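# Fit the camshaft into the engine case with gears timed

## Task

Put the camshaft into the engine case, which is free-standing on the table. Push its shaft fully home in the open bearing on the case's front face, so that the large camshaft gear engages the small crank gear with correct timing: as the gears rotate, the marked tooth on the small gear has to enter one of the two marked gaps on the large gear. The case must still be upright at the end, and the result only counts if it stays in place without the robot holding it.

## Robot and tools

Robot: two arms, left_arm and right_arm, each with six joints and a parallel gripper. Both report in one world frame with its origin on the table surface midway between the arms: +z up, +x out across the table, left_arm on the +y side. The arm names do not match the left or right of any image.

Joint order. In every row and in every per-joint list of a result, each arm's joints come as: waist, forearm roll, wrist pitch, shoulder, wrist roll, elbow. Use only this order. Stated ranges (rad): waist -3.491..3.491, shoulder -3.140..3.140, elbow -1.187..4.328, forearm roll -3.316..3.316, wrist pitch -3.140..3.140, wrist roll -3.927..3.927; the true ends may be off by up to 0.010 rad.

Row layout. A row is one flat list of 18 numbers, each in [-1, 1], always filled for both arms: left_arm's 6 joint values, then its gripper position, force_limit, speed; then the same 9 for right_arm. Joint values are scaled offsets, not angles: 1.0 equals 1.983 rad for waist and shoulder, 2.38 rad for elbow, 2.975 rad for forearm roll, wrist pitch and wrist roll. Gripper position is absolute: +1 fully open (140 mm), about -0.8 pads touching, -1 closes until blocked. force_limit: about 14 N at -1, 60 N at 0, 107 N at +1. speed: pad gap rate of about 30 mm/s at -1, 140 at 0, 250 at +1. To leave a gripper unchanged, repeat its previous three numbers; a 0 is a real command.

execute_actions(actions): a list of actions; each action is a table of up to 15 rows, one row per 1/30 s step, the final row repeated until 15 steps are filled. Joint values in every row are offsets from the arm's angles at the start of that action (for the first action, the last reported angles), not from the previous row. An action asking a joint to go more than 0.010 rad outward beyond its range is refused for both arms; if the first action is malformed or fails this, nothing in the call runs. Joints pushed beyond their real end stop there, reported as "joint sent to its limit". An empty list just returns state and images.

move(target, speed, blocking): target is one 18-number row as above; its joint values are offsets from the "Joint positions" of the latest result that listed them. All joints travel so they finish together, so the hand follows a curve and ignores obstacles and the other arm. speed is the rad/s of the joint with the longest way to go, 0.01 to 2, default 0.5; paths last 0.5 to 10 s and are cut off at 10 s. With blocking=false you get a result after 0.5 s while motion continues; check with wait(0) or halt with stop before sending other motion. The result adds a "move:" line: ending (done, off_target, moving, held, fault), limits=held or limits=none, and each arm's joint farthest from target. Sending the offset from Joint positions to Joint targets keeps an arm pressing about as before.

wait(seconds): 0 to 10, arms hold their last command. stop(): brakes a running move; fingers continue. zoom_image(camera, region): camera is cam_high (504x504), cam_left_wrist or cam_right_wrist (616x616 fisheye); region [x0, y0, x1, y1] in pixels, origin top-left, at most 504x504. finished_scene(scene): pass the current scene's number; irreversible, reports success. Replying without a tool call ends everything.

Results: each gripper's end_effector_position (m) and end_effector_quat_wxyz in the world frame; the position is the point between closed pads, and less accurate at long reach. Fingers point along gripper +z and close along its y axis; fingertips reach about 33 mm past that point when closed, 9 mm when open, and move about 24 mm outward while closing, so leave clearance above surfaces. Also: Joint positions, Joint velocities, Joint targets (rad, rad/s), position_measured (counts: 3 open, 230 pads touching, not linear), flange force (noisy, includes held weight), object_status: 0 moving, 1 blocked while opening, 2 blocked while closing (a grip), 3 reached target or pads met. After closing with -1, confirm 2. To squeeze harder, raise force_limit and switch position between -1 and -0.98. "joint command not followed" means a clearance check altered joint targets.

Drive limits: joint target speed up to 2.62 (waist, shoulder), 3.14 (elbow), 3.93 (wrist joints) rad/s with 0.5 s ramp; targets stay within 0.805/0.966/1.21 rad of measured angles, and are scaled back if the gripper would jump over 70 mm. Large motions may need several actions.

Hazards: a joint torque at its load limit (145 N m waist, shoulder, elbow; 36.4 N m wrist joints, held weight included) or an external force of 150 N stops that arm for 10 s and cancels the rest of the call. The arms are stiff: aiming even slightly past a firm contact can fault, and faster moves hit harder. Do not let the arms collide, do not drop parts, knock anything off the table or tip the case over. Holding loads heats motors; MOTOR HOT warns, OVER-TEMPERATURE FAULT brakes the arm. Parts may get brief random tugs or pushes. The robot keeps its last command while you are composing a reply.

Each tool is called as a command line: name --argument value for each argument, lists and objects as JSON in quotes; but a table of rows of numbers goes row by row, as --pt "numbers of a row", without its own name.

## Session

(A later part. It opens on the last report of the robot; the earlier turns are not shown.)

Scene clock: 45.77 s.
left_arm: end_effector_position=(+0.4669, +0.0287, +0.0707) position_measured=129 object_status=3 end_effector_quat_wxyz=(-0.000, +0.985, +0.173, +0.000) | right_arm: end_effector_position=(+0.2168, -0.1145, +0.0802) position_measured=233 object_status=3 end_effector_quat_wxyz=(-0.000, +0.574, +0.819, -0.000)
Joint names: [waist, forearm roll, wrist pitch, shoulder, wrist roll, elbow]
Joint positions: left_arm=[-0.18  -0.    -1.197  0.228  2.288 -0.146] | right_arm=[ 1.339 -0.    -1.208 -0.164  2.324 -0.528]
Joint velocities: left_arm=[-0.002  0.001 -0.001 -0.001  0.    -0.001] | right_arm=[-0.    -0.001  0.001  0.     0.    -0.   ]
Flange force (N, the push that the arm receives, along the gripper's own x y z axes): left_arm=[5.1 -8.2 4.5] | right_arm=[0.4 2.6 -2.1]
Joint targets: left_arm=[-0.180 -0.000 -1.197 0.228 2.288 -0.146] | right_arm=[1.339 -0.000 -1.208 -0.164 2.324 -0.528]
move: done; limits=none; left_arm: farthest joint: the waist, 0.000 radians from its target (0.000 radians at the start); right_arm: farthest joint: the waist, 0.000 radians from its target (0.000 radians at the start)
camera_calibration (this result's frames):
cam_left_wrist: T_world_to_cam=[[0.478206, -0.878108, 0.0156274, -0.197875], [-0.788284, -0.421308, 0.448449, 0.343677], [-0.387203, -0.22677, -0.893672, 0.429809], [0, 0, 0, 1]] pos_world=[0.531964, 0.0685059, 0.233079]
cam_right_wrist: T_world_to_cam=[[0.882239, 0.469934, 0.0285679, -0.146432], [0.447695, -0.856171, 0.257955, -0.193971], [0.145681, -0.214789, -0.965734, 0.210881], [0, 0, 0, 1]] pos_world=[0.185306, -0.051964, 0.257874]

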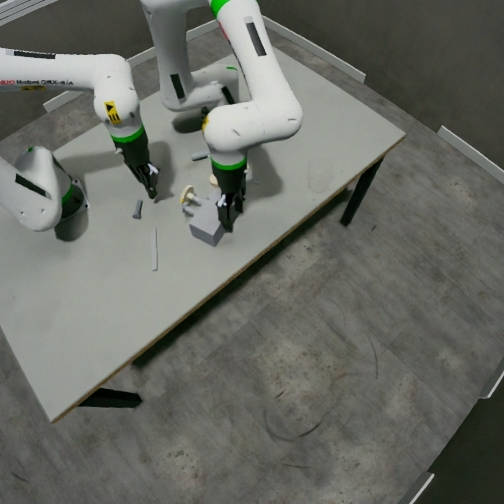

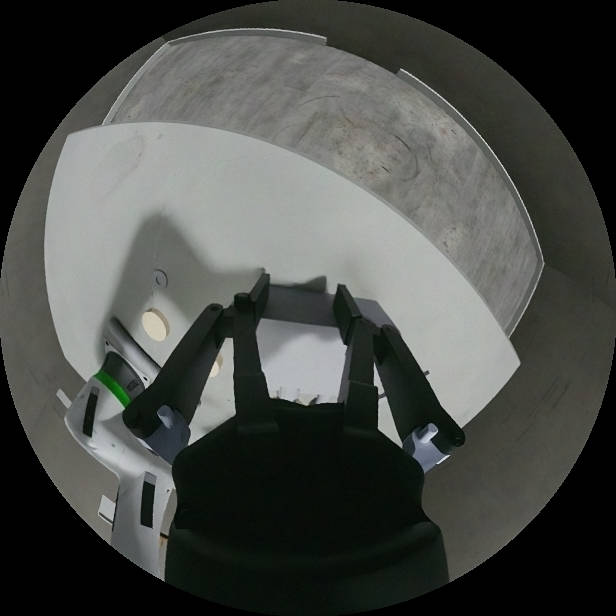

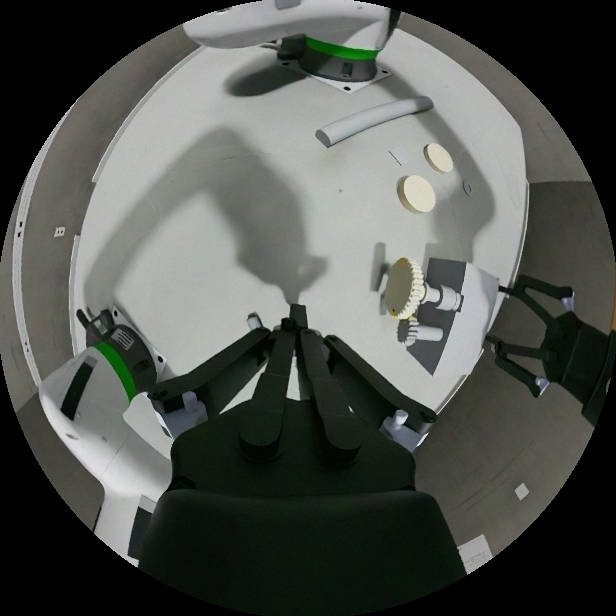

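move --target '[0,0,0,0,0,0,0,0,0,0,0,0,0,-0.51,0,-1,0,0]' --speed 1

move --target '[0,0,0,0,0,0,0,0,0,-0.0262,0,0.003,0.1292,0,0.1044,-1,0,0]' --speed 0.2

move --target '[0,0,0,0,0,0,0,0,0,-0.0077,0,-0.0009,0.0108,0.0051,0.0101,-1,0,0]' --speed 0.015

move --target '[0,0,0,0,0,0,0,0,0,-0.003,0,-0.0004,0.0043,0.002,0.0041,-1,0,0]' --speed 0.01

move --target '[0,0,0,0,0,0,0,0,0,-0.003,0,-0.0004,0.0043,0.002,0.0041,-1,0,0]' --speed 0.01

zoom_image --camera "cam_right_wrist" --region '[270, 240, 390, 340]'

Scene clock: 48.07 s.
left_arm: end_effector_position=(+0.4669, +0.0287, +0.0707) position_measured=129 object_status=3 end_effector_quat_wxyz=(-0.000, +0.985, +0.173, +0.000) | right_arm: end_effector_position=(+0.2168, -0.1145, +0.0801) position_measured=233 object_status=3 end_effector_quat_wxyz=(+0.000, +0.980, +0.200, -0.000)
Joint names: [waist, forearm roll, wrist pitch, shoulder, wrist roll, elbow]
Joint positions: left_arm=[-0.18  -0.    -1.197  0.228  2.288 -0.146] | right_arm=[ 1.339 -0.    -1.208 -0.164  0.807 -0.528]
Joint velocities: left_arm=[ 0.     0.    -0.     0.     0.001 -0.002] | right_arm=[ 0.001  0.001  0.    -0.     0.     0.   ]
Flange force (N, the push that the arm receives, along the gripper's own x y z axes): left_arm=[5.2 -5.0 5.3] | right_arm=[1.9 -0.2 -0.5]
Joint targets: left_arm=[-0.180 -0.000 -1.197 0.228 2.288 -0.146] | right_arm=[1.339 -0.000 -1.208 -0.164 0.807 -0.528]
move: done; limits=none; left_arm: farthest joint: the waist, 0.000 radians from its target (0.000 radians at the start); right_arm: farthest joint: the waist, 0.000 radians from its target (0.000 radians at the start)
camera_calibration (this result's frames):
cam_left_wrist: T_world_to_cam=[[0.478206, -0.878108, 0.0156275, -0.197875], [-0.788284, -0.421308, 0.44845, 0.343677], [-0.387203, -0.22677, -0.893671, 0.429809], [0, 0, 0, 1]] pos_world=[0.531964, 0.0685059, 0.233079]
cam_right_wrist: T_world_to_cam=[[0.516522, -0.855774, 0.0292457, -0.218931], [-0.830887, -0.492661, 0.258674, 0.124817], [-0.206958, -0.157911, -0.965522, 0.293824], [0, 0, 0, 1]] pos_world=[0.277601, -0.079465, 0.257809]

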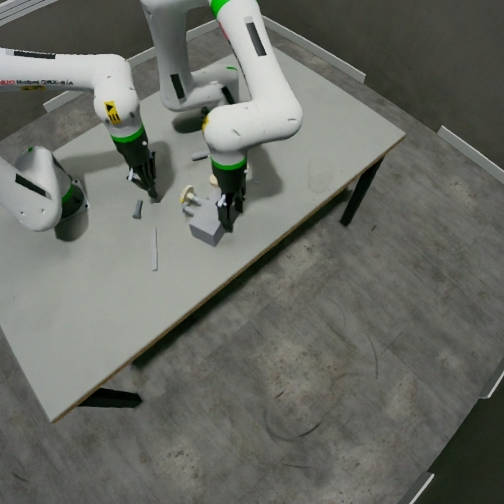

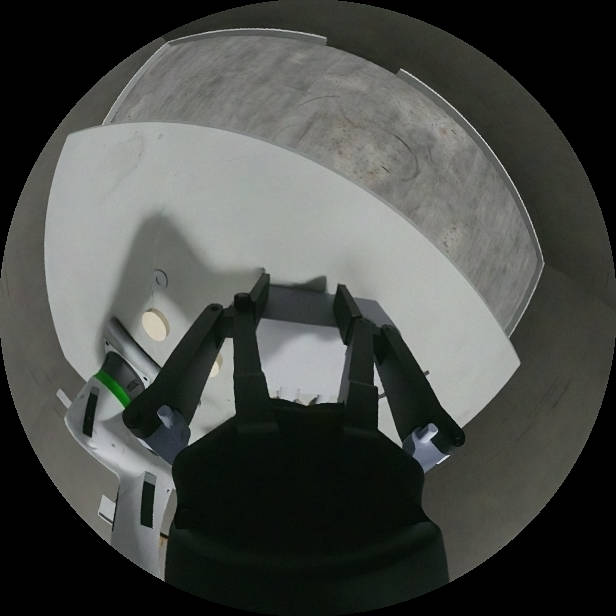

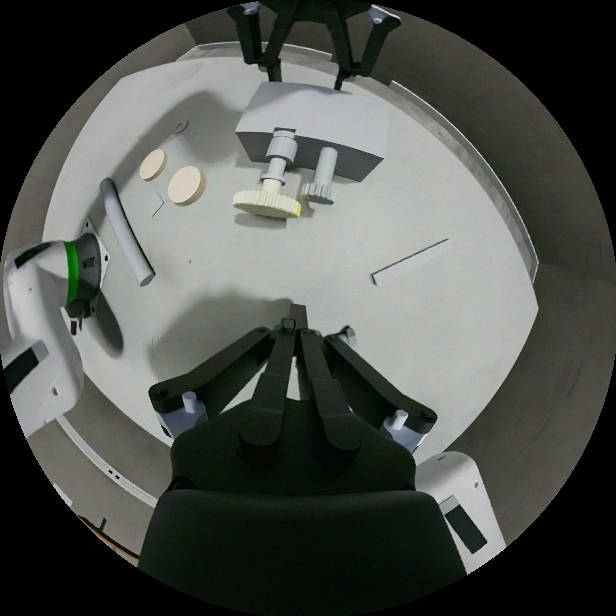

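Scene clock: 49.67 s.
left_arm: end_effector_position=(+0.4669, +0.0287, +0.0707) position_measured=129 object_status=3 end_effector_quat_wxyz=(-0.000, +0.985, +0.173, +0.000) | right_arm: end_effector_position=(+0.2756, -0.0346, +0.0808) position_measured=233 object_status=3 end_effector_quat_wxyz=(-0.000, +0.985, +0.174, -0.000)
Joint names: [waist, forearm roll, wrist pitch, shoulder, wrist roll, elbow]
Joint positions: left_arm=[-0.18  -0.    -1.197  0.228  2.288 -0.146] | right_arm=[ 1.287 -0.    -1.199  0.092  0.807 -0.279]
Joint velocities: left_arm=[-0.    -0.    -0.     0.    -0.     0.001] | right_arm=[ 0.     0.001 -0.001  0.    -0.    -0.   ]
Flange force (N, the push that the arm receives, along the gripper's own x y z axes): left_arm=[6.6 -10.9 3.8] | right_arm=[0.2 0.2 -1.6]
Joint targets: left_arm=[-0.180 -0.000 -1.197 0.228 2.288 -0.146] | right_arm=[1.287 -0.000 -1.199 0.092 0.807 -0.279]
move: done; limits=none; left_arm: farthest joint: the waist, 0.000 radians from its target (0.000 radians at the start); right_arm: farthest joint: the waist, 0.000 radians from its target (0.052 radians at the start)
camera_calibration (this result's frames):
cam_left_wrist: T_world_to_cam=[[0.478206, -0.878109, 0.0156274, -0.197875], [-0.788284, -0.421308, 0.44845, 0.343677], [-0.387203, -0.22677, -0.893672, 0.429809], [0, 0, 0, 1]] pos_world=[0.531964, 0.0685059, 0.233079]
cam_right_wrist: T_world_to_cam=[[0.471357, -0.88148, 0.0285628, -0.169333], [-0.85549, -0.449108, 0.257758, 0.221205], [-0.214381, -0.145931, -0.965787, 0.321745], [0, 0, 0, 1]] pos_world=[0.338031, -0.00296618, 0.258556]

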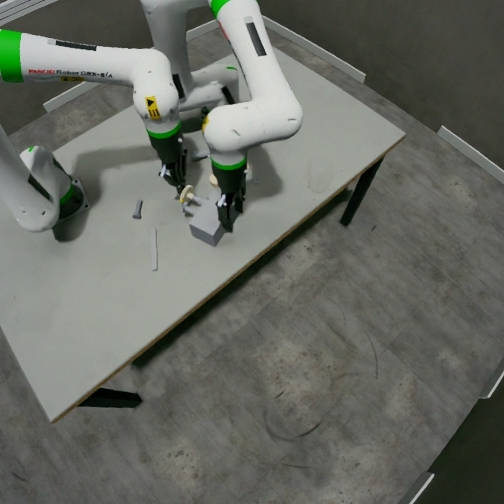

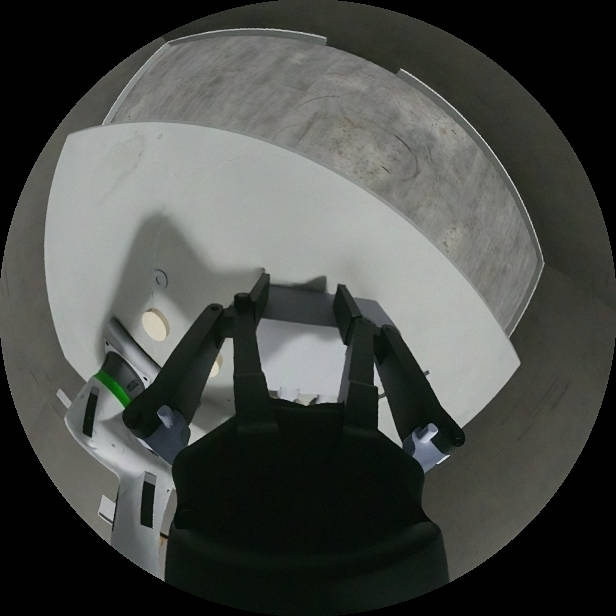

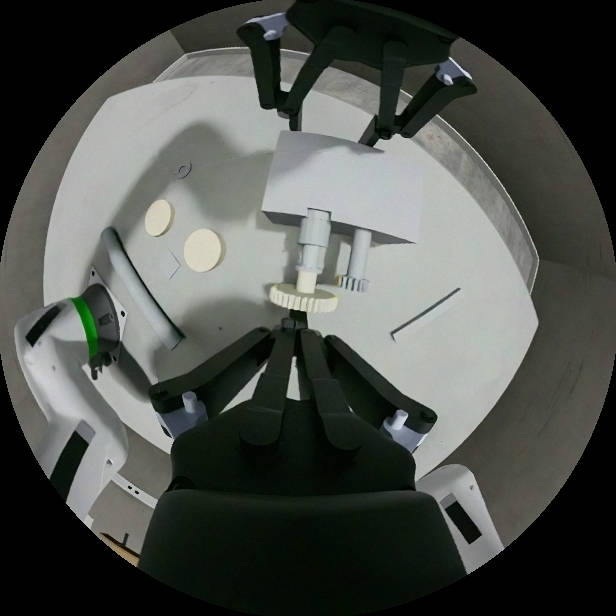

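Scene clock: 51.50 s.
left_arm: end_effector_position=(+0.4669, +0.0287, +0.0707) position_measured=129 object_status=3 end_effector_quat_wxyz=(-0.000, +0.985, +0.173, +0.000) | right_arm: end_effector_position=(+0.2849, -0.0312, +0.0810) position_measured=233 object_status=3 end_effector_quat_wxyz=(-0.000, +0.985, +0.174, -0.000)
Joint names: [waist, forearm roll, wrist pitch, shoulder, wrist roll, elbow]
Joint positions: left_arm=[-0.18  -0.    -1.197  0.228  2.288 -0.146] | right_arm=[ 1.272 -0.    -1.202  0.113  0.822 -0.255]
Joint velocities: left_arm=[-0.001  0.001  0.001  0.002 -0.     0.   ] | right_arm=[-0.    -0.    -0.001  0.     0.    -0.   ]
Flange force (N, the push that the arm receives, along the gripper's own x y z axes): left_arm=[3.0 -8.9 4.4] | right_arm=[1.0 -0.2 -2.3]
Joint targets: left_arm=[-0.180 -0.000 -1.197 0.228 2.288 -0.146] | right_arm=[1.272 -0.000 -1.202 0.113 0.822 -0.255]
move: done; limits=none; left_arm: farthest joint: the waist, 0.000 radians from its target (0.000 radians at the start); right_arm: farthest joint: the waist, 0.000 radians from its target (0.015 radians at the start)
camera_calibration (this result's frames):
cam_left_wrist: T_world_to_cam=[[0.478206, -0.878108, 0.0156274, -0.197875], [-0.788284, -0.421308, 0.44845, 0.343677], [-0.387203, -0.22677, -0.893671, 0.429809], [0, 0, 0, 1]] pos_world=[0.531964, 0.068506, 0.233079]
cam_right_wrist: T_world_to_cam=[[0.471274, -0.881523, 0.0286018, -0.170719], [-0.855528, -0.449012, 0.257797, 0.230591], [-0.214412, -0.145963, -0.965776, 0.324368], [0, 0, 0, 1]] pos_world=[0.347281, 0.000390642, 0.258704]

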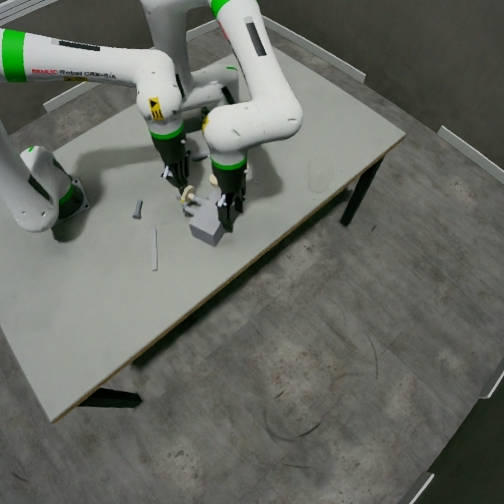

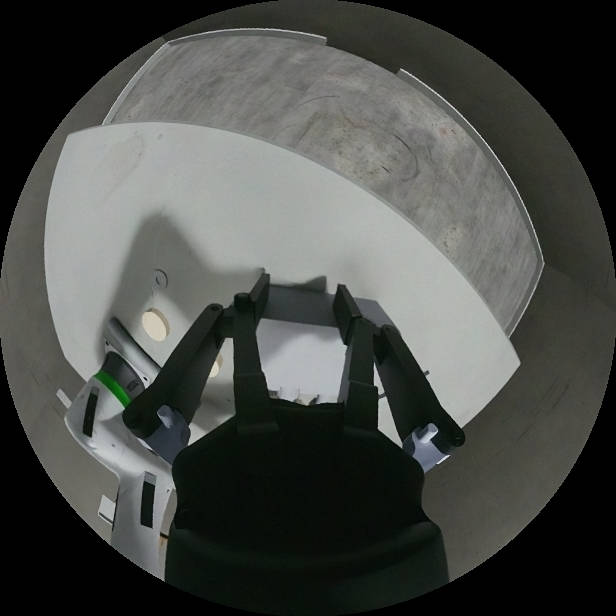

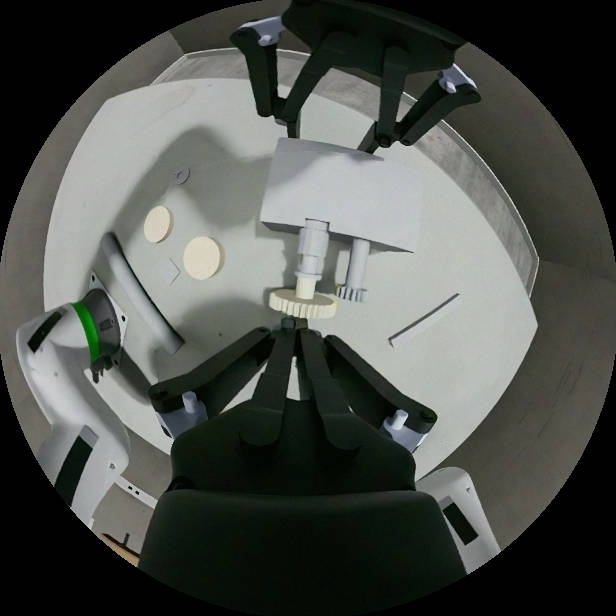

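Scene clock: 52.70 s.
left_arm: end_effector_position=(+0.4669, +0.0287, +0.0707) position_measured=129 object_status=3 end_effector_quat_wxyz=(-0.000, +0.985, +0.173, +0.000) | right_arm: end_effector_position=(+0.2886, -0.0299, +0.0811) position_measured=233 object_status=3 end_effector_quat_wxyz=(-0.000, +0.985, +0.174, -0.000)
Joint names: [waist, forearm roll, wrist pitch, shoulder, wrist roll, elbow]
Joint positions: left_arm=[-0.18  -0.    -1.197  0.228  2.288 -0.146] | right_arm=[ 1.266 -0.    -1.203  0.122  0.828 -0.245]
Joint velocities: left_arm=[-0.002 -0.     0.002  0.001 -0.     0.002] | right_arm=[-0.     0.001  0.003  0.    -0.     0.   ]
Flange force (N, the push that the arm receives, along the gripper's own x y z axes): left_arm=[2.9 -10.3 6.7] | right_arm=[2.9 -0.9 -1.9]
Joint targets: left_arm=[-0.180 -0.000 -1.197 0.228 2.288 -0.146] | right_arm=[1.266 -0.000 -1.203 0.122 0.828 -0.245]
move: done; limits=none; left_arm: farthest joint: the waist, 0.000 radians from its target (0.000 radians at the start); right_arm: farthest joint: the waist, 0.000 radians from its target (0.006 radians at the start)
camera_calibration (this result's frames):
cam_left_wrist: T_world_to_cam=[[0.478206, -0.878108, 0.0156274, -0.197875], [-0.788284, -0.421308, 0.44845, 0.343677], [-0.387203, -0.22677, -0.893671, 0.429809], [0, 0, 0, 1]] pos_world=[0.531964, 0.0685059, 0.233079]
cam_right_wrist: T_world_to_cam=[[0.471275, -0.881523, 0.0285809, -0.171267], [-0.855533, -0.449023, 0.257763, 0.234353], [-0.214391, -0.145929, -0.965785, 0.325437], [0, 0, 0, 1]] pos_world=[0.350982, 0.00174466, 0.25879]

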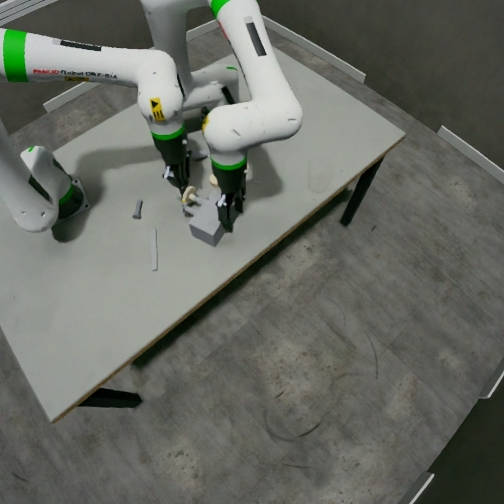

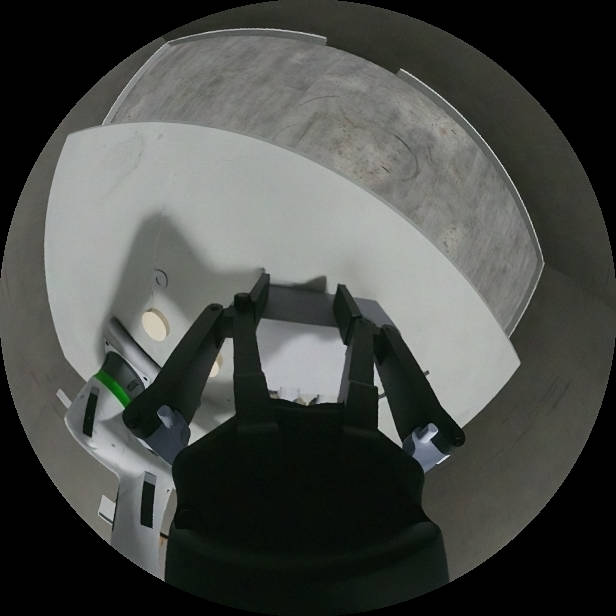

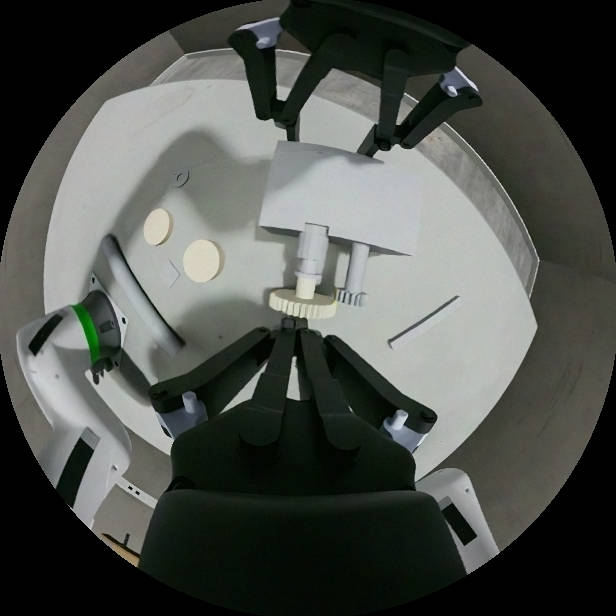

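Scene clock: 53.90 s.
left_arm: end_effector_position=(+0.4669, +0.0287, +0.0707) position_measured=129 object_status=3 end_effector_quat_wxyz=(-0.000, +0.985, +0.173, +0.000) | right_arm: end_effector_position=(+0.2923, -0.0285, +0.0811) position_measured=233 object_status=3 end_effector_quat_wxyz=(-0.000, +0.985, +0.174, +0.000)
Joint names: [waist, forearm roll, wrist pitch, shoulder, wrist roll, elbow]
Joint positions: left_arm=[-0.18  -0.    -1.197  0.228  2.288 -0.146] | right_arm=[ 1.26  -0.    -1.204  0.13   0.834 -0.236]
Joint velocities: left_arm=[ 0.001 -0.001  0.    -0.001  0.001 -0.   ] | right_arm=[ 0.001  0.002  0.     0.    -0.001  0.   ]
Flange force (N, the push that the arm receives, along the gripper's own x y z axes): left_arm=[1.0 -10.5 5.1] | right_arm=[1.2 -1.0 -0.7]
Joint targets: left_arm=[-0.180 -0.000 -1.197 0.228 2.288 -0.146] | right_arm=[1.260 -0.000 -1.204 0.130 0.834 -0.236]
move: done; limits=none; left_arm: farthest joint: the waist, 0.000 radians from its target (0.000 radians at the start); right_arm: farthest joint: the waist, 0.000 radians from its target (0.006 radians at the start)
camera_calibration (this result's frames):
cam_left_wrist: T_world_to_cam=[[0.478206, -0.878109, 0.0156275, -0.197875], [-0.788284, -0.421308, 0.44845, 0.343677], [-0.387203, -0.22677, -0.893672, 0.429809], [0, 0, 0, 1]] pos_world=[0.531964, 0.0685059, 0.233079]
cam_right_wrist: T_world_to_cam=[[0.471276, -0.881523, 0.0285605, -0.171858], [-0.855538, -0.449034, 0.257729, 0.238129], [-0.21437, -0.145896, -0.965795, 0.326478], [0, 0, 0, 1]] pos_world=[0.354708, 0.00306267, 0.258846]

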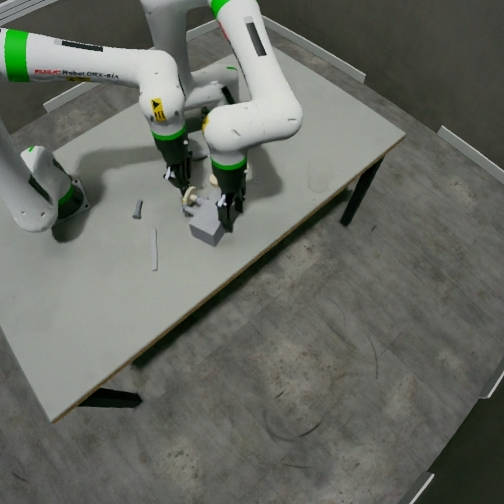

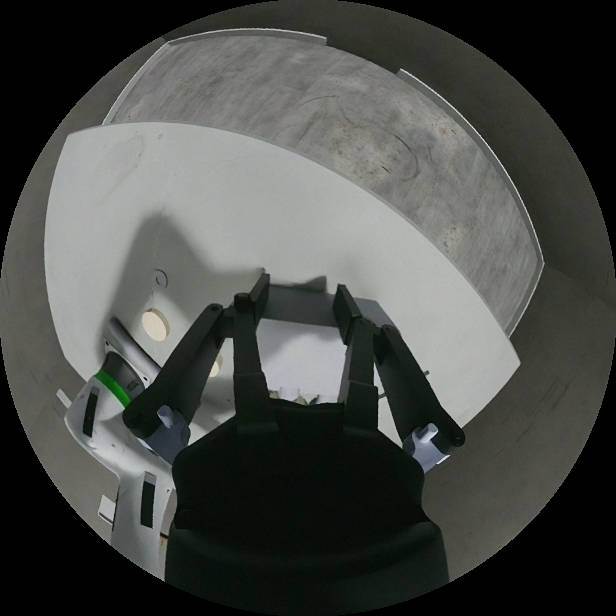

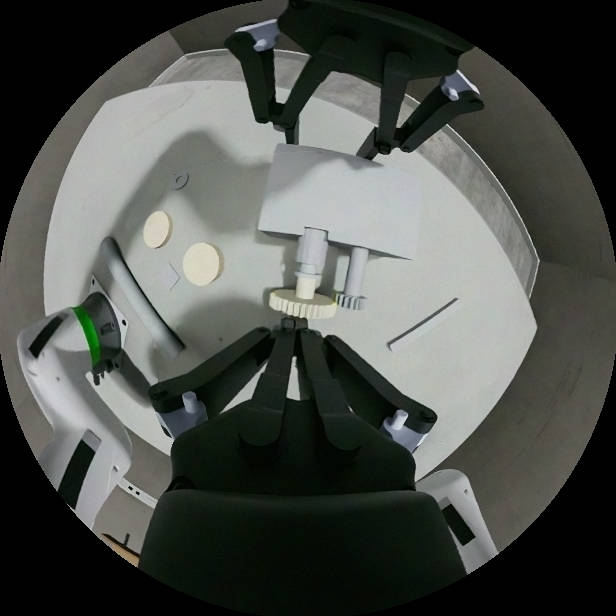

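Region (270, 240, 390, 340) of cam_right_wrist's 616x616 image, scaled by 4.200, with more detail than that image has.

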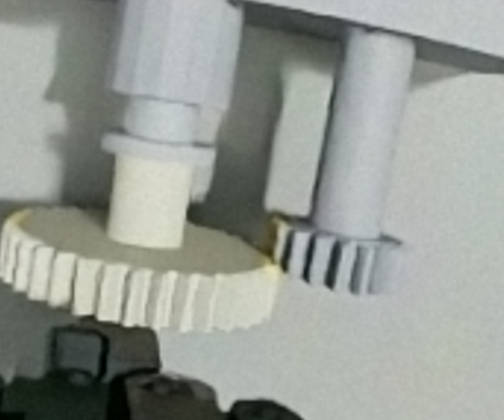

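move --target '[0,0,0,0,0,0,0,0,0,-0.003,0,-0.0004,0.0043,0.002,0.0041,-1,0,0]' --speed 0.01

move --target '[0,0,0,0,0,0,0,0,0,-0.003,0,-0.0004,0.0043,0.002,0.0041,-1,0,0]' --speed 0.01

move --target '[0,0,0,0,0,0,0,0,0,-0.0026,0,-0.0003,0.0038,0.0018,0.0036,-1,0,0]' --speed 0.01

move --target '[0.006,0,-0.001,0.007,-0.004,0.007,0,0,0,0.048,0,0,-0.16,0,-0.134,-1,0,0]' --speed 0.3

move --target '[0,0,0,0,0,0,0,0,0,0,0,0,0,0.495,0,-1,0,0]' --speed 1

zoom_image --camera "cam_right_wrist" --region '[370, 250, 470, 350]'

Scene clock: 55.43 s.
left_arm: end_effector_position=(+0.4669, +0.0287, +0.0707) position_measured=129 object_status=3 end_effector_quat_wxyz=(-0.000, +0.985, +0.173, +0.000) | right_arm: end_effector_position=(+0.2961, -0.0273, +0.0811) position_measured=233 object_status=3 end_effector_quat_wxyz=(-0.000, +0.985, +0.174, +0.000)
Joint names: [waist, forearm roll, wrist pitch, shoulder, wrist roll, elbow]
Joint positions: left_arm=[-0.18  -0.    -1.197  0.228  2.288 -0.146] | right_arm=[ 1.254 -0.    -1.206  0.139  0.84  -0.226]
Joint velocities: left_arm=[-0.     0.     0.002 -0.001  0.    -0.   ] | right_arm=[-0.     0.     0.001  0.     0.    -0.   ]
Flange force (N, the push that the arm receives, along the gripper's own x y z axes): left_arm=[4.6 -3.7 6.1] | right_arm=[2.3 0.2 -0.9]
Joint targets: left_arm=[-0.180 -0.000 -1.197 0.228 2.288 -0.146] | right_arm=[1.254 -0.000 -1.206 0.139 0.840 -0.226]
move: done; limits=none; left_arm: farthest joint: the waist, 0.000 radians from its target (0.000 radians at the start); right_arm: farthest joint: the waist, 0.000 radians from its target (0.006 radians at the start)
camera_calibration (this result's frames):
cam_left_wrist: T_world_to_cam=[[0.478206, -0.878109, 0.0156273, -0.197875], [-0.788284, -0.421308, 0.44845, 0.343677], [-0.387204, -0.22677, -0.893671, 0.429809], [0, 0, 0, 1]] pos_world=[0.531964, 0.0685059, 0.233079]
cam_right_wrist: T_world_to_cam=[[0.471277, -0.881523, 0.0285414, -0.172493], [-0.855542, -0.449044, 0.257696, 0.241917], [-0.214348, -0.145865, -0.965804, 0.32749], [0, 0, 0, 1]] pos_world=[0.358459, 0.00434423, 0.258873]

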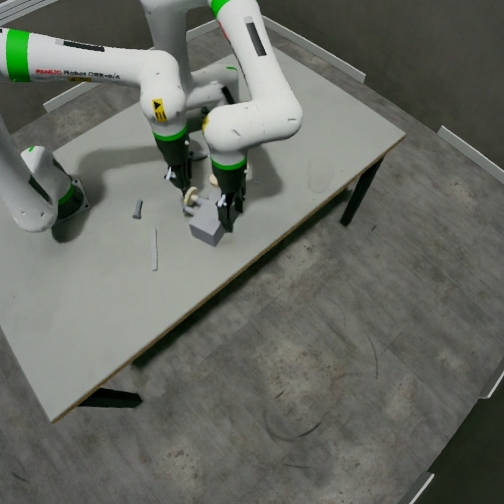

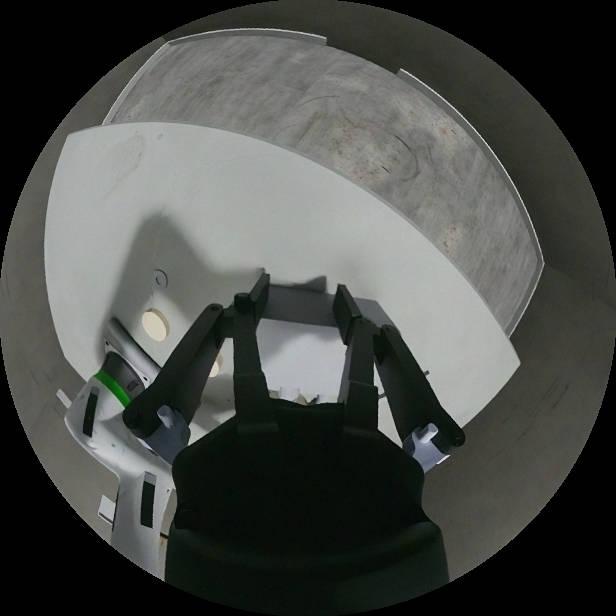

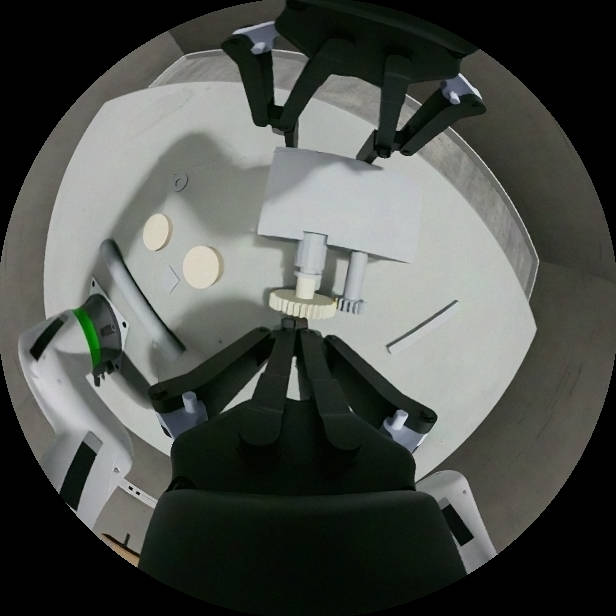

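Scene clock: 56.63 s.
left_arm: end_effector_position=(+0.4669, +0.0287, +0.0707) position_measured=129 object_status=3 end_effector_quat_wxyz=(-0.000, +0.985, +0.173, +0.000) | right_arm: end_effector_position=(+0.2998, -0.0260, +0.0811) position_measured=233 object_status=3 end_effector_quat_wxyz=(-0.000, +0.985, +0.174, +0.000)
Joint names: [waist, forearm roll, wrist pitch, shoulder, wrist roll, elbow]
Joint positions: left_arm=[-0.18  -0.    -1.197  0.228  2.288 -0.146] | right_arm=[ 1.248 -0.    -1.207  0.147  0.846 -0.216]
Joint velocities: left_arm=[ 0.001  0.     0.     0.    -0.     0.001] | right_arm=[-0.     0.001 -0.     0.    -0.001 -0.   ]
Flange force (N, the push that the arm receives, along the gripper's own x y z axes): left_arm=[5.9 -7.9 5.2] | right_arm=[3.6 0.3 -1.3]
Joint targets: left_arm=[-0.180 -0.000 -1.197 0.228 2.288 -0.146] | right_arm=[1.248 -0.000 -1.207 0.147 0.846 -0.216]
move: done; limits=none; left_arm: farthest joint: the waist, 0.000 radians from its target (0.000 radians at the start); right_arm: farthest joint: the waist, 0.000 radians from its target (0.006 radians at the start)
camera_calibration (this result's frames):
cam_left_wrist: T_world_to_cam=[[0.478206, -0.878108, 0.0156272, -0.197875], [-0.788284, -0.421308, 0.44845, 0.343677], [-0.387204, -0.22677, -0.893671, 0.429809], [0, 0, 0, 1]] pos_world=[0.531964, 0.068506, 0.233079]
cam_right_wrist: T_world_to_cam=[[0.471278, -0.881523, 0.0285219, -0.17317], [-0.855547, -0.449054, 0.257661, 0.245718], [-0.214326, -0.145832, -0.965814, 0.328473], [0, 0, 0, 1]] pos_world=[0.362235, 0.00558911, 0.258871]

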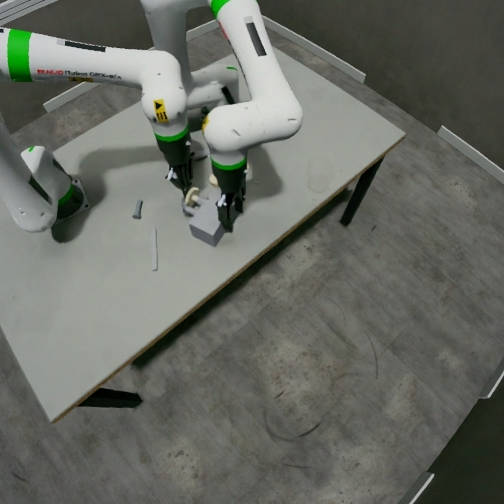

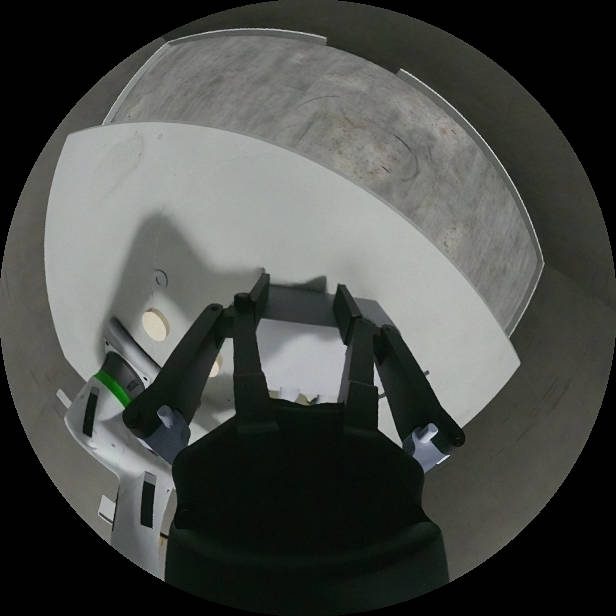

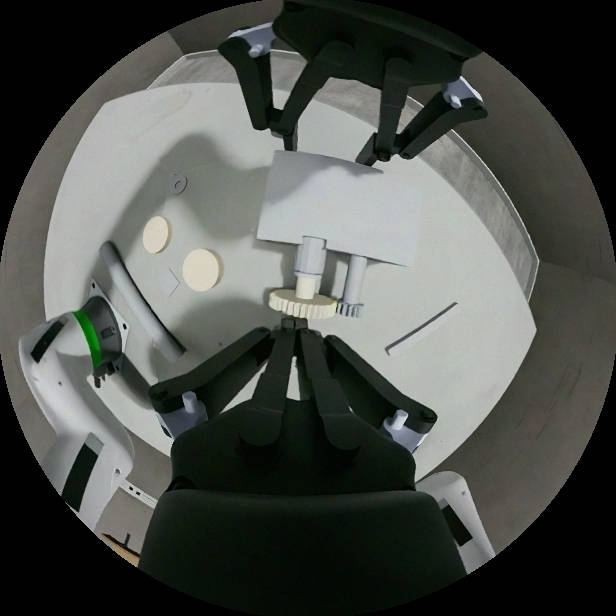

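Scene clock: 57.70 s.
left_arm: end_effector_position=(+0.4669, +0.0287, +0.0707) position_measured=129 object_status=3 end_effector_quat_wxyz=(-0.000, +0.985, +0.173, +0.000) | right_arm: end_effector_position=(+0.3031, -0.0250, +0.0810) position_measured=233 object_status=3 end_effector_quat_wxyz=(-0.000, +0.985, +0.174, -0.000)
Joint names: [waist, forearm roll, wrist pitch, shoulder, wrist roll, elbow]
Joint positions: left_arm=[-0.18  -0.    -1.197  0.228  2.288 -0.146] | right_arm=[ 1.243 -0.001 -1.208  0.155  0.851 -0.208]
Joint velocities: left_arm=[-0.     0.001 -0.001  0.     0.    -0.001] | right_arm=[-0.     0.002  0.001 -0.     0.     0.   ]
Flange force (N, the push that the arm receives, along the gripper's own x y z axes): left_arm=[25.6 -12.2 7.9] | right_arm=[-38.5 2.6 -27.3]
Joint targets: left_arm=[-0.180 -0.000 -1.197 0.228 2.288 -0.146] | right_arm=[1.243 -0.000 -1.208 0.155 0.851 -0.207]
move: done; limits=none; left_arm: farthest joint: the waist, 0.000 radians from its target (0.000 radians at the start); right_arm: farthest joint: the forearm roll, 0.001 radians from its target (0.000 radians at the start)
camera_calibration (this result's frames):
cam_left_wrist: T_world_to_cam=[[0.478205, -0.878108, 0.0157202, -0.197914], [-0.788335, -0.421289, 0.448379, 0.34373], [-0.387102, -0.22681, -0.893705, 0.429778], [0, 0, 0, 1]] pos_world=[0.531986, 0.0684974, 0.233085]
cam_right_wrist: T_world_to_cam=[[0.471418, -0.881449, 0.0285197, -0.17381], [-0.85542, -0.449152, 0.257914, 0.248902], [-0.214528, -0.145981, -0.965747, 0.329291], [0, 0, 0, 1]] pos_world=[0.365495, 0.00666071, 0.258773]

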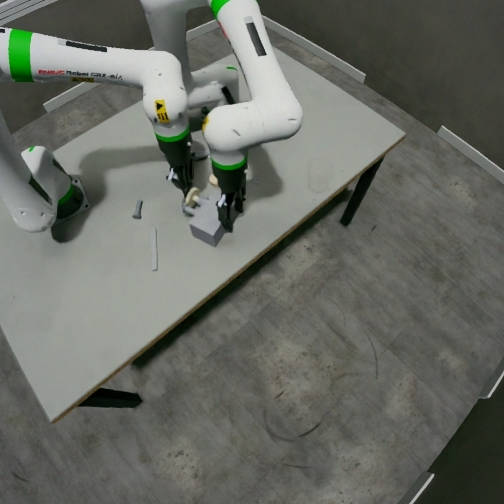

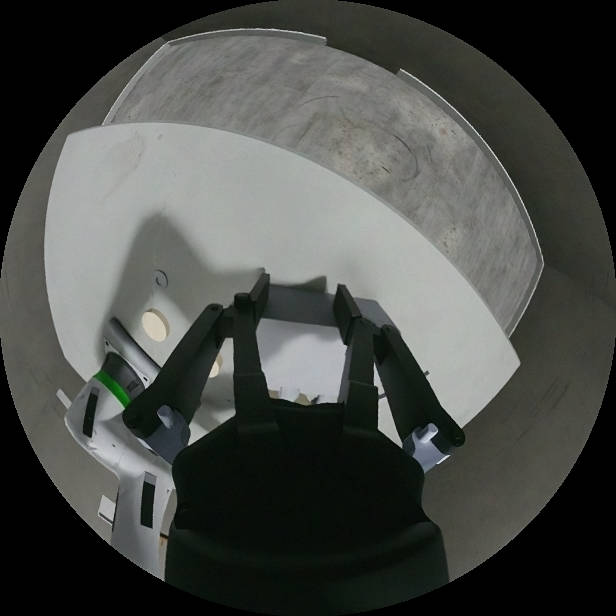

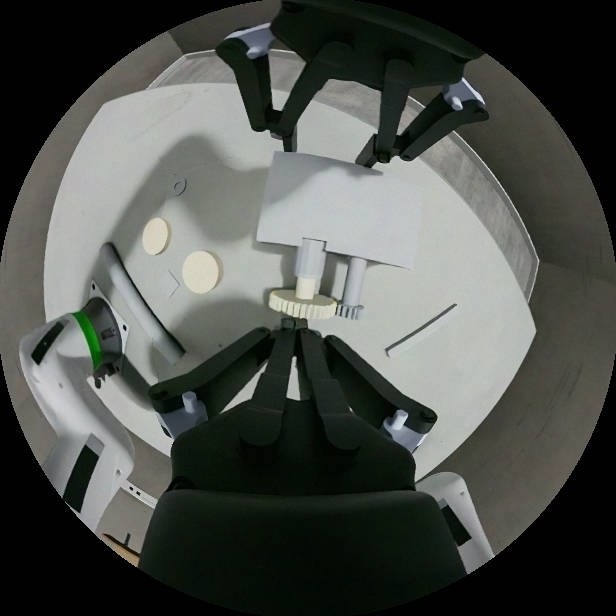

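Scene clock: 59.10 s.
left_arm: end_effector_position=(+0.4760, +0.0316, +0.0705) position_measured=129 object_status=3 end_effector_quat_wxyz=(-0.000, +0.985, +0.173, +0.000) | right_arm: end_effector_position=(+0.2172, -0.1143, +0.0799) position_measured=233 object_status=3 end_effector_quat_wxyz=(+0.000, +0.975, +0.221, -0.001)
Joint names: [waist, forearm roll, wrist pitch, shoulder, wrist roll, elbow]
Joint positions: left_arm=[-0.168 -0.    -1.2    0.241  2.276 -0.13 ] | right_arm=[ 1.338 -0.001 -1.208 -0.162  0.851 -0.526]
Joint velocities: left_arm=[-0.    -0.001 -0.    -0.     0.    -0.001] | right_arm=[ 0.001 -0.001 -0.    -0.    -0.    -0.001]
Flange force (N, the push that the arm receives, along the gripper's own x y z axes): left_arm=[0.1 -5.0 6.8] | right_arm=[1.5 -1.0 -1.9]
Joint targets: left_arm=[-0.168 -0.000 -1.200 0.241 2.276 -0.130] | right_arm=[1.338 -0.001 -1.208 -0.162 0.851 -0.526]
move: done; limits=none; left_arm: farthest joint: the waist, 0.000 radians from its target (0.012 radians at the start); right_arm: farthest joint: the elbow, 0.001 radians from its target (0.319 radians at the start)
camera_calibration (this result's frames):
cam_left_wrist: T_world_to_cam=[[0.478207, -0.878109, 0.0155684, -0.199719], [-0.788251, -0.42132, 0.448496, 0.352124], [-0.387269, -0.226746, -0.893649, 0.433819], [0, 0, 0, 1]] pos_world=[0.541074, 0.0713489, 0.232865]
cam_right_wrist: T_world_to_cam=[[0.553085, -0.832607, 0.0293762, -0.224247], [-0.808676, -0.528041, 0.25926, 0.11636], [-0.20035, -0.167149, -0.965361, 0.291213], [0, 0, 0, 1]] pos_world=[0.27647, -0.0765909, 0.257546]

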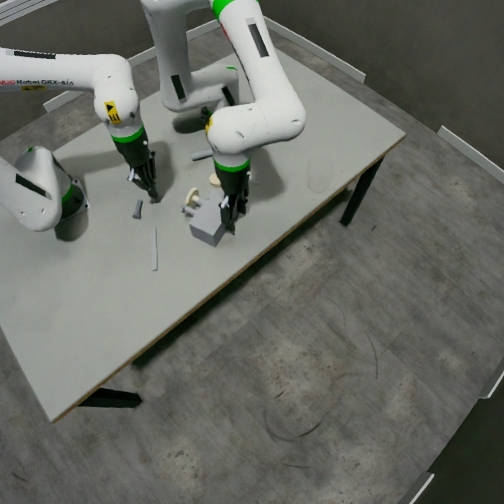

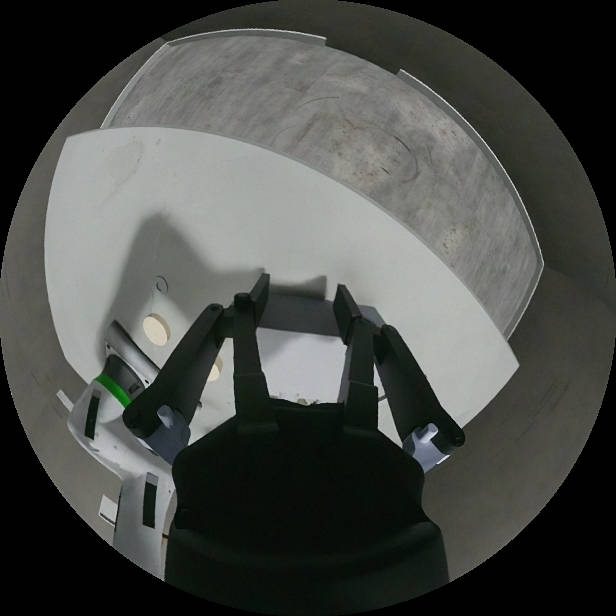

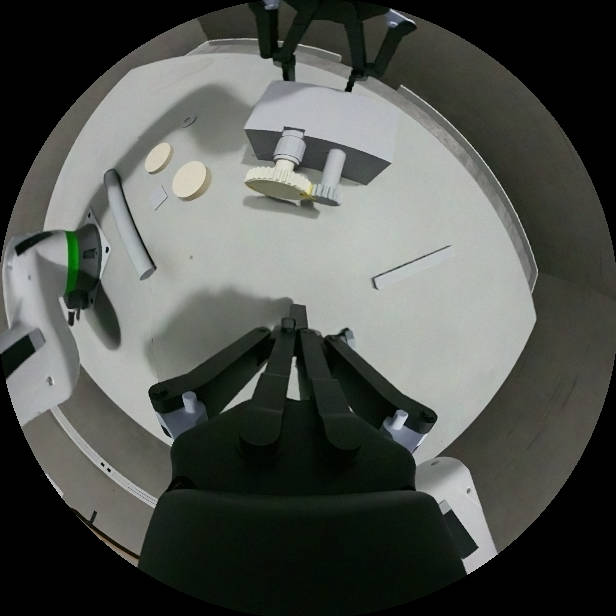

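Scene clock: 61.10 s.
left_arm: end_effector_position=(+0.4760, +0.0316, +0.0705) position_measured=129 object_status=3 end_effector_quat_wxyz=(-0.000, +0.985, +0.173, +0.000) | right_arm: end_effector_position=(+0.2172, -0.1143, +0.0799) position_measured=233 object_status=3 end_effector_quat_wxyz=(-0.000, +0.574, +0.819, -0.001)
Joint names: [waist, forearm roll, wrist pitch, shoulder, wrist roll, elbow]
Joint positions: left_arm=[-0.168 -0.    -1.2    0.241  2.276 -0.13 ] | right_arm=[ 1.338 -0.001 -1.208 -0.162  2.324 -0.526]
Joint velocities: left_arm=[-0.001 -0.001 -0.001 -0.     0.     0.001] | right_arm=[-0.001  0.    -0.     0.     0.    -0.   ]
Flange force (N, the push that the arm receives, along the gripper's own x y z axes): left_arm=[4.8 0.2 3.2] | right_arm=[1.3 3.3 -1.8]
Joint targets: left_arm=[-0.168 -0.000 -1.200 0.241 2.276 -0.130] | right_arm=[1.338 -0.001 -1.208 -0.162 2.324 -0.526]
move: done; limits=none; left_arm: farthest joint: the waist, 0.000 radians from its target (0.000 radians at the start); right_arm: farthest joint: the waist, 0.000 radians from its target (0.000 radians at the start)
camera_calibration (this result's frames):
cam_left_wrist: T_world_to_cam=[[0.478208, -0.878109, 0.0155681, -0.199719], [-0.788251, -0.421321, 0.448496, 0.352124], [-0.387269, -0.226746, -0.893649, 0.433819], [0, 0, 0, 1]] pos_world=[0.541074, 0.071349, 0.232865]
cam_right_wrist: T_world_to_cam=[[0.882877, 0.468772, 0.0279515, -0.147047], [0.446665, -0.856637, 0.258194, -0.193762], [0.144978, -0.215469, -0.965689, 0.210712], [0, 0, 0, 1]] pos_world=[0.185823, -0.0516498, 0.257621]

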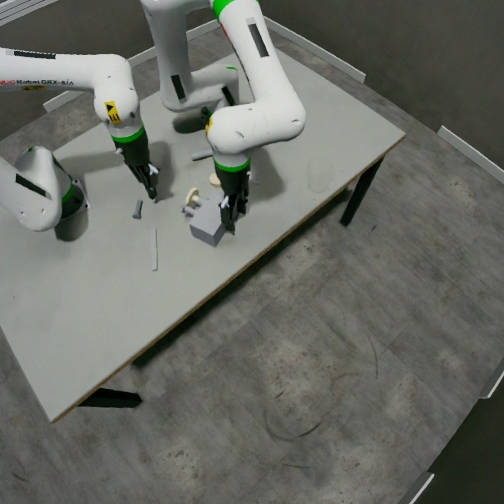

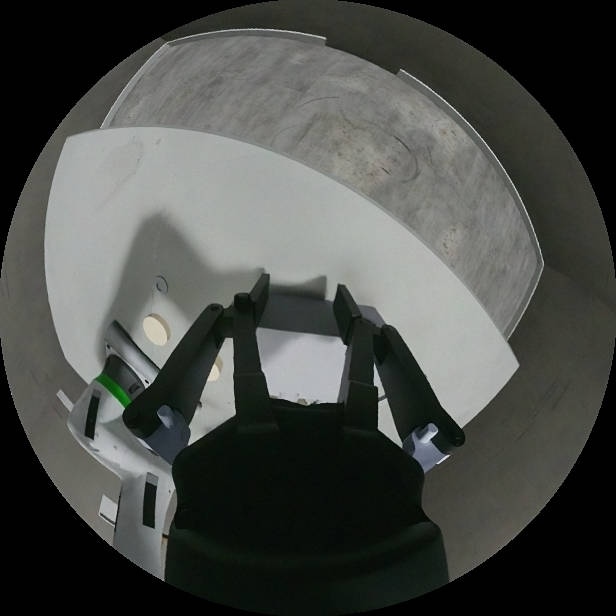

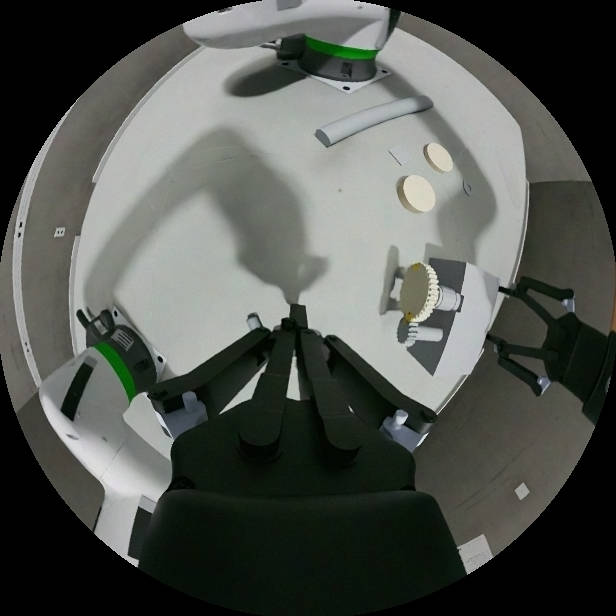

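Region (370, 250, 470, 350) of cam_right_wrist's 616x616 image, scaled by 5.040, with more detail than that image has.

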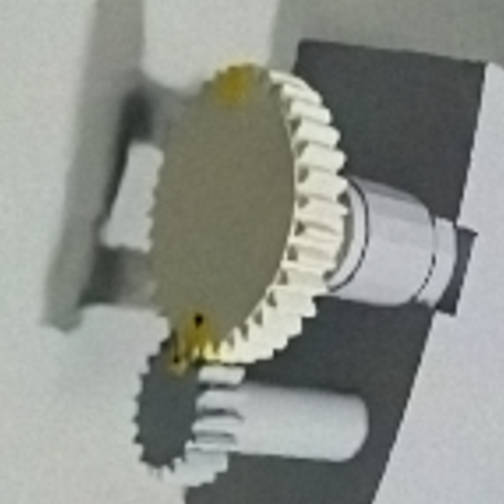

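zoom_image --camera "cam_right_wrist" --region '[393, 303, 423, 333]'

Region (393, 303, 423, 333) of cam_right_wrist's 616x616 image, scaled by 16.800, with more detail than that image has.

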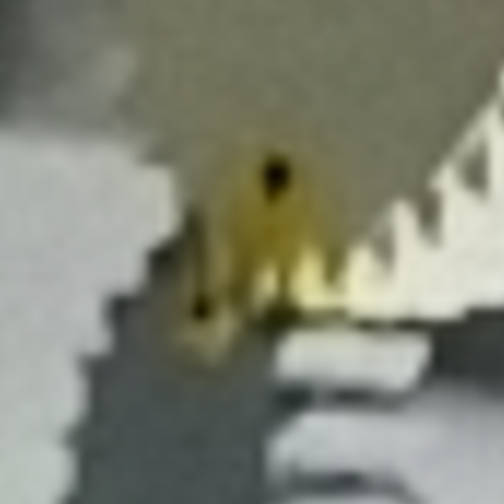

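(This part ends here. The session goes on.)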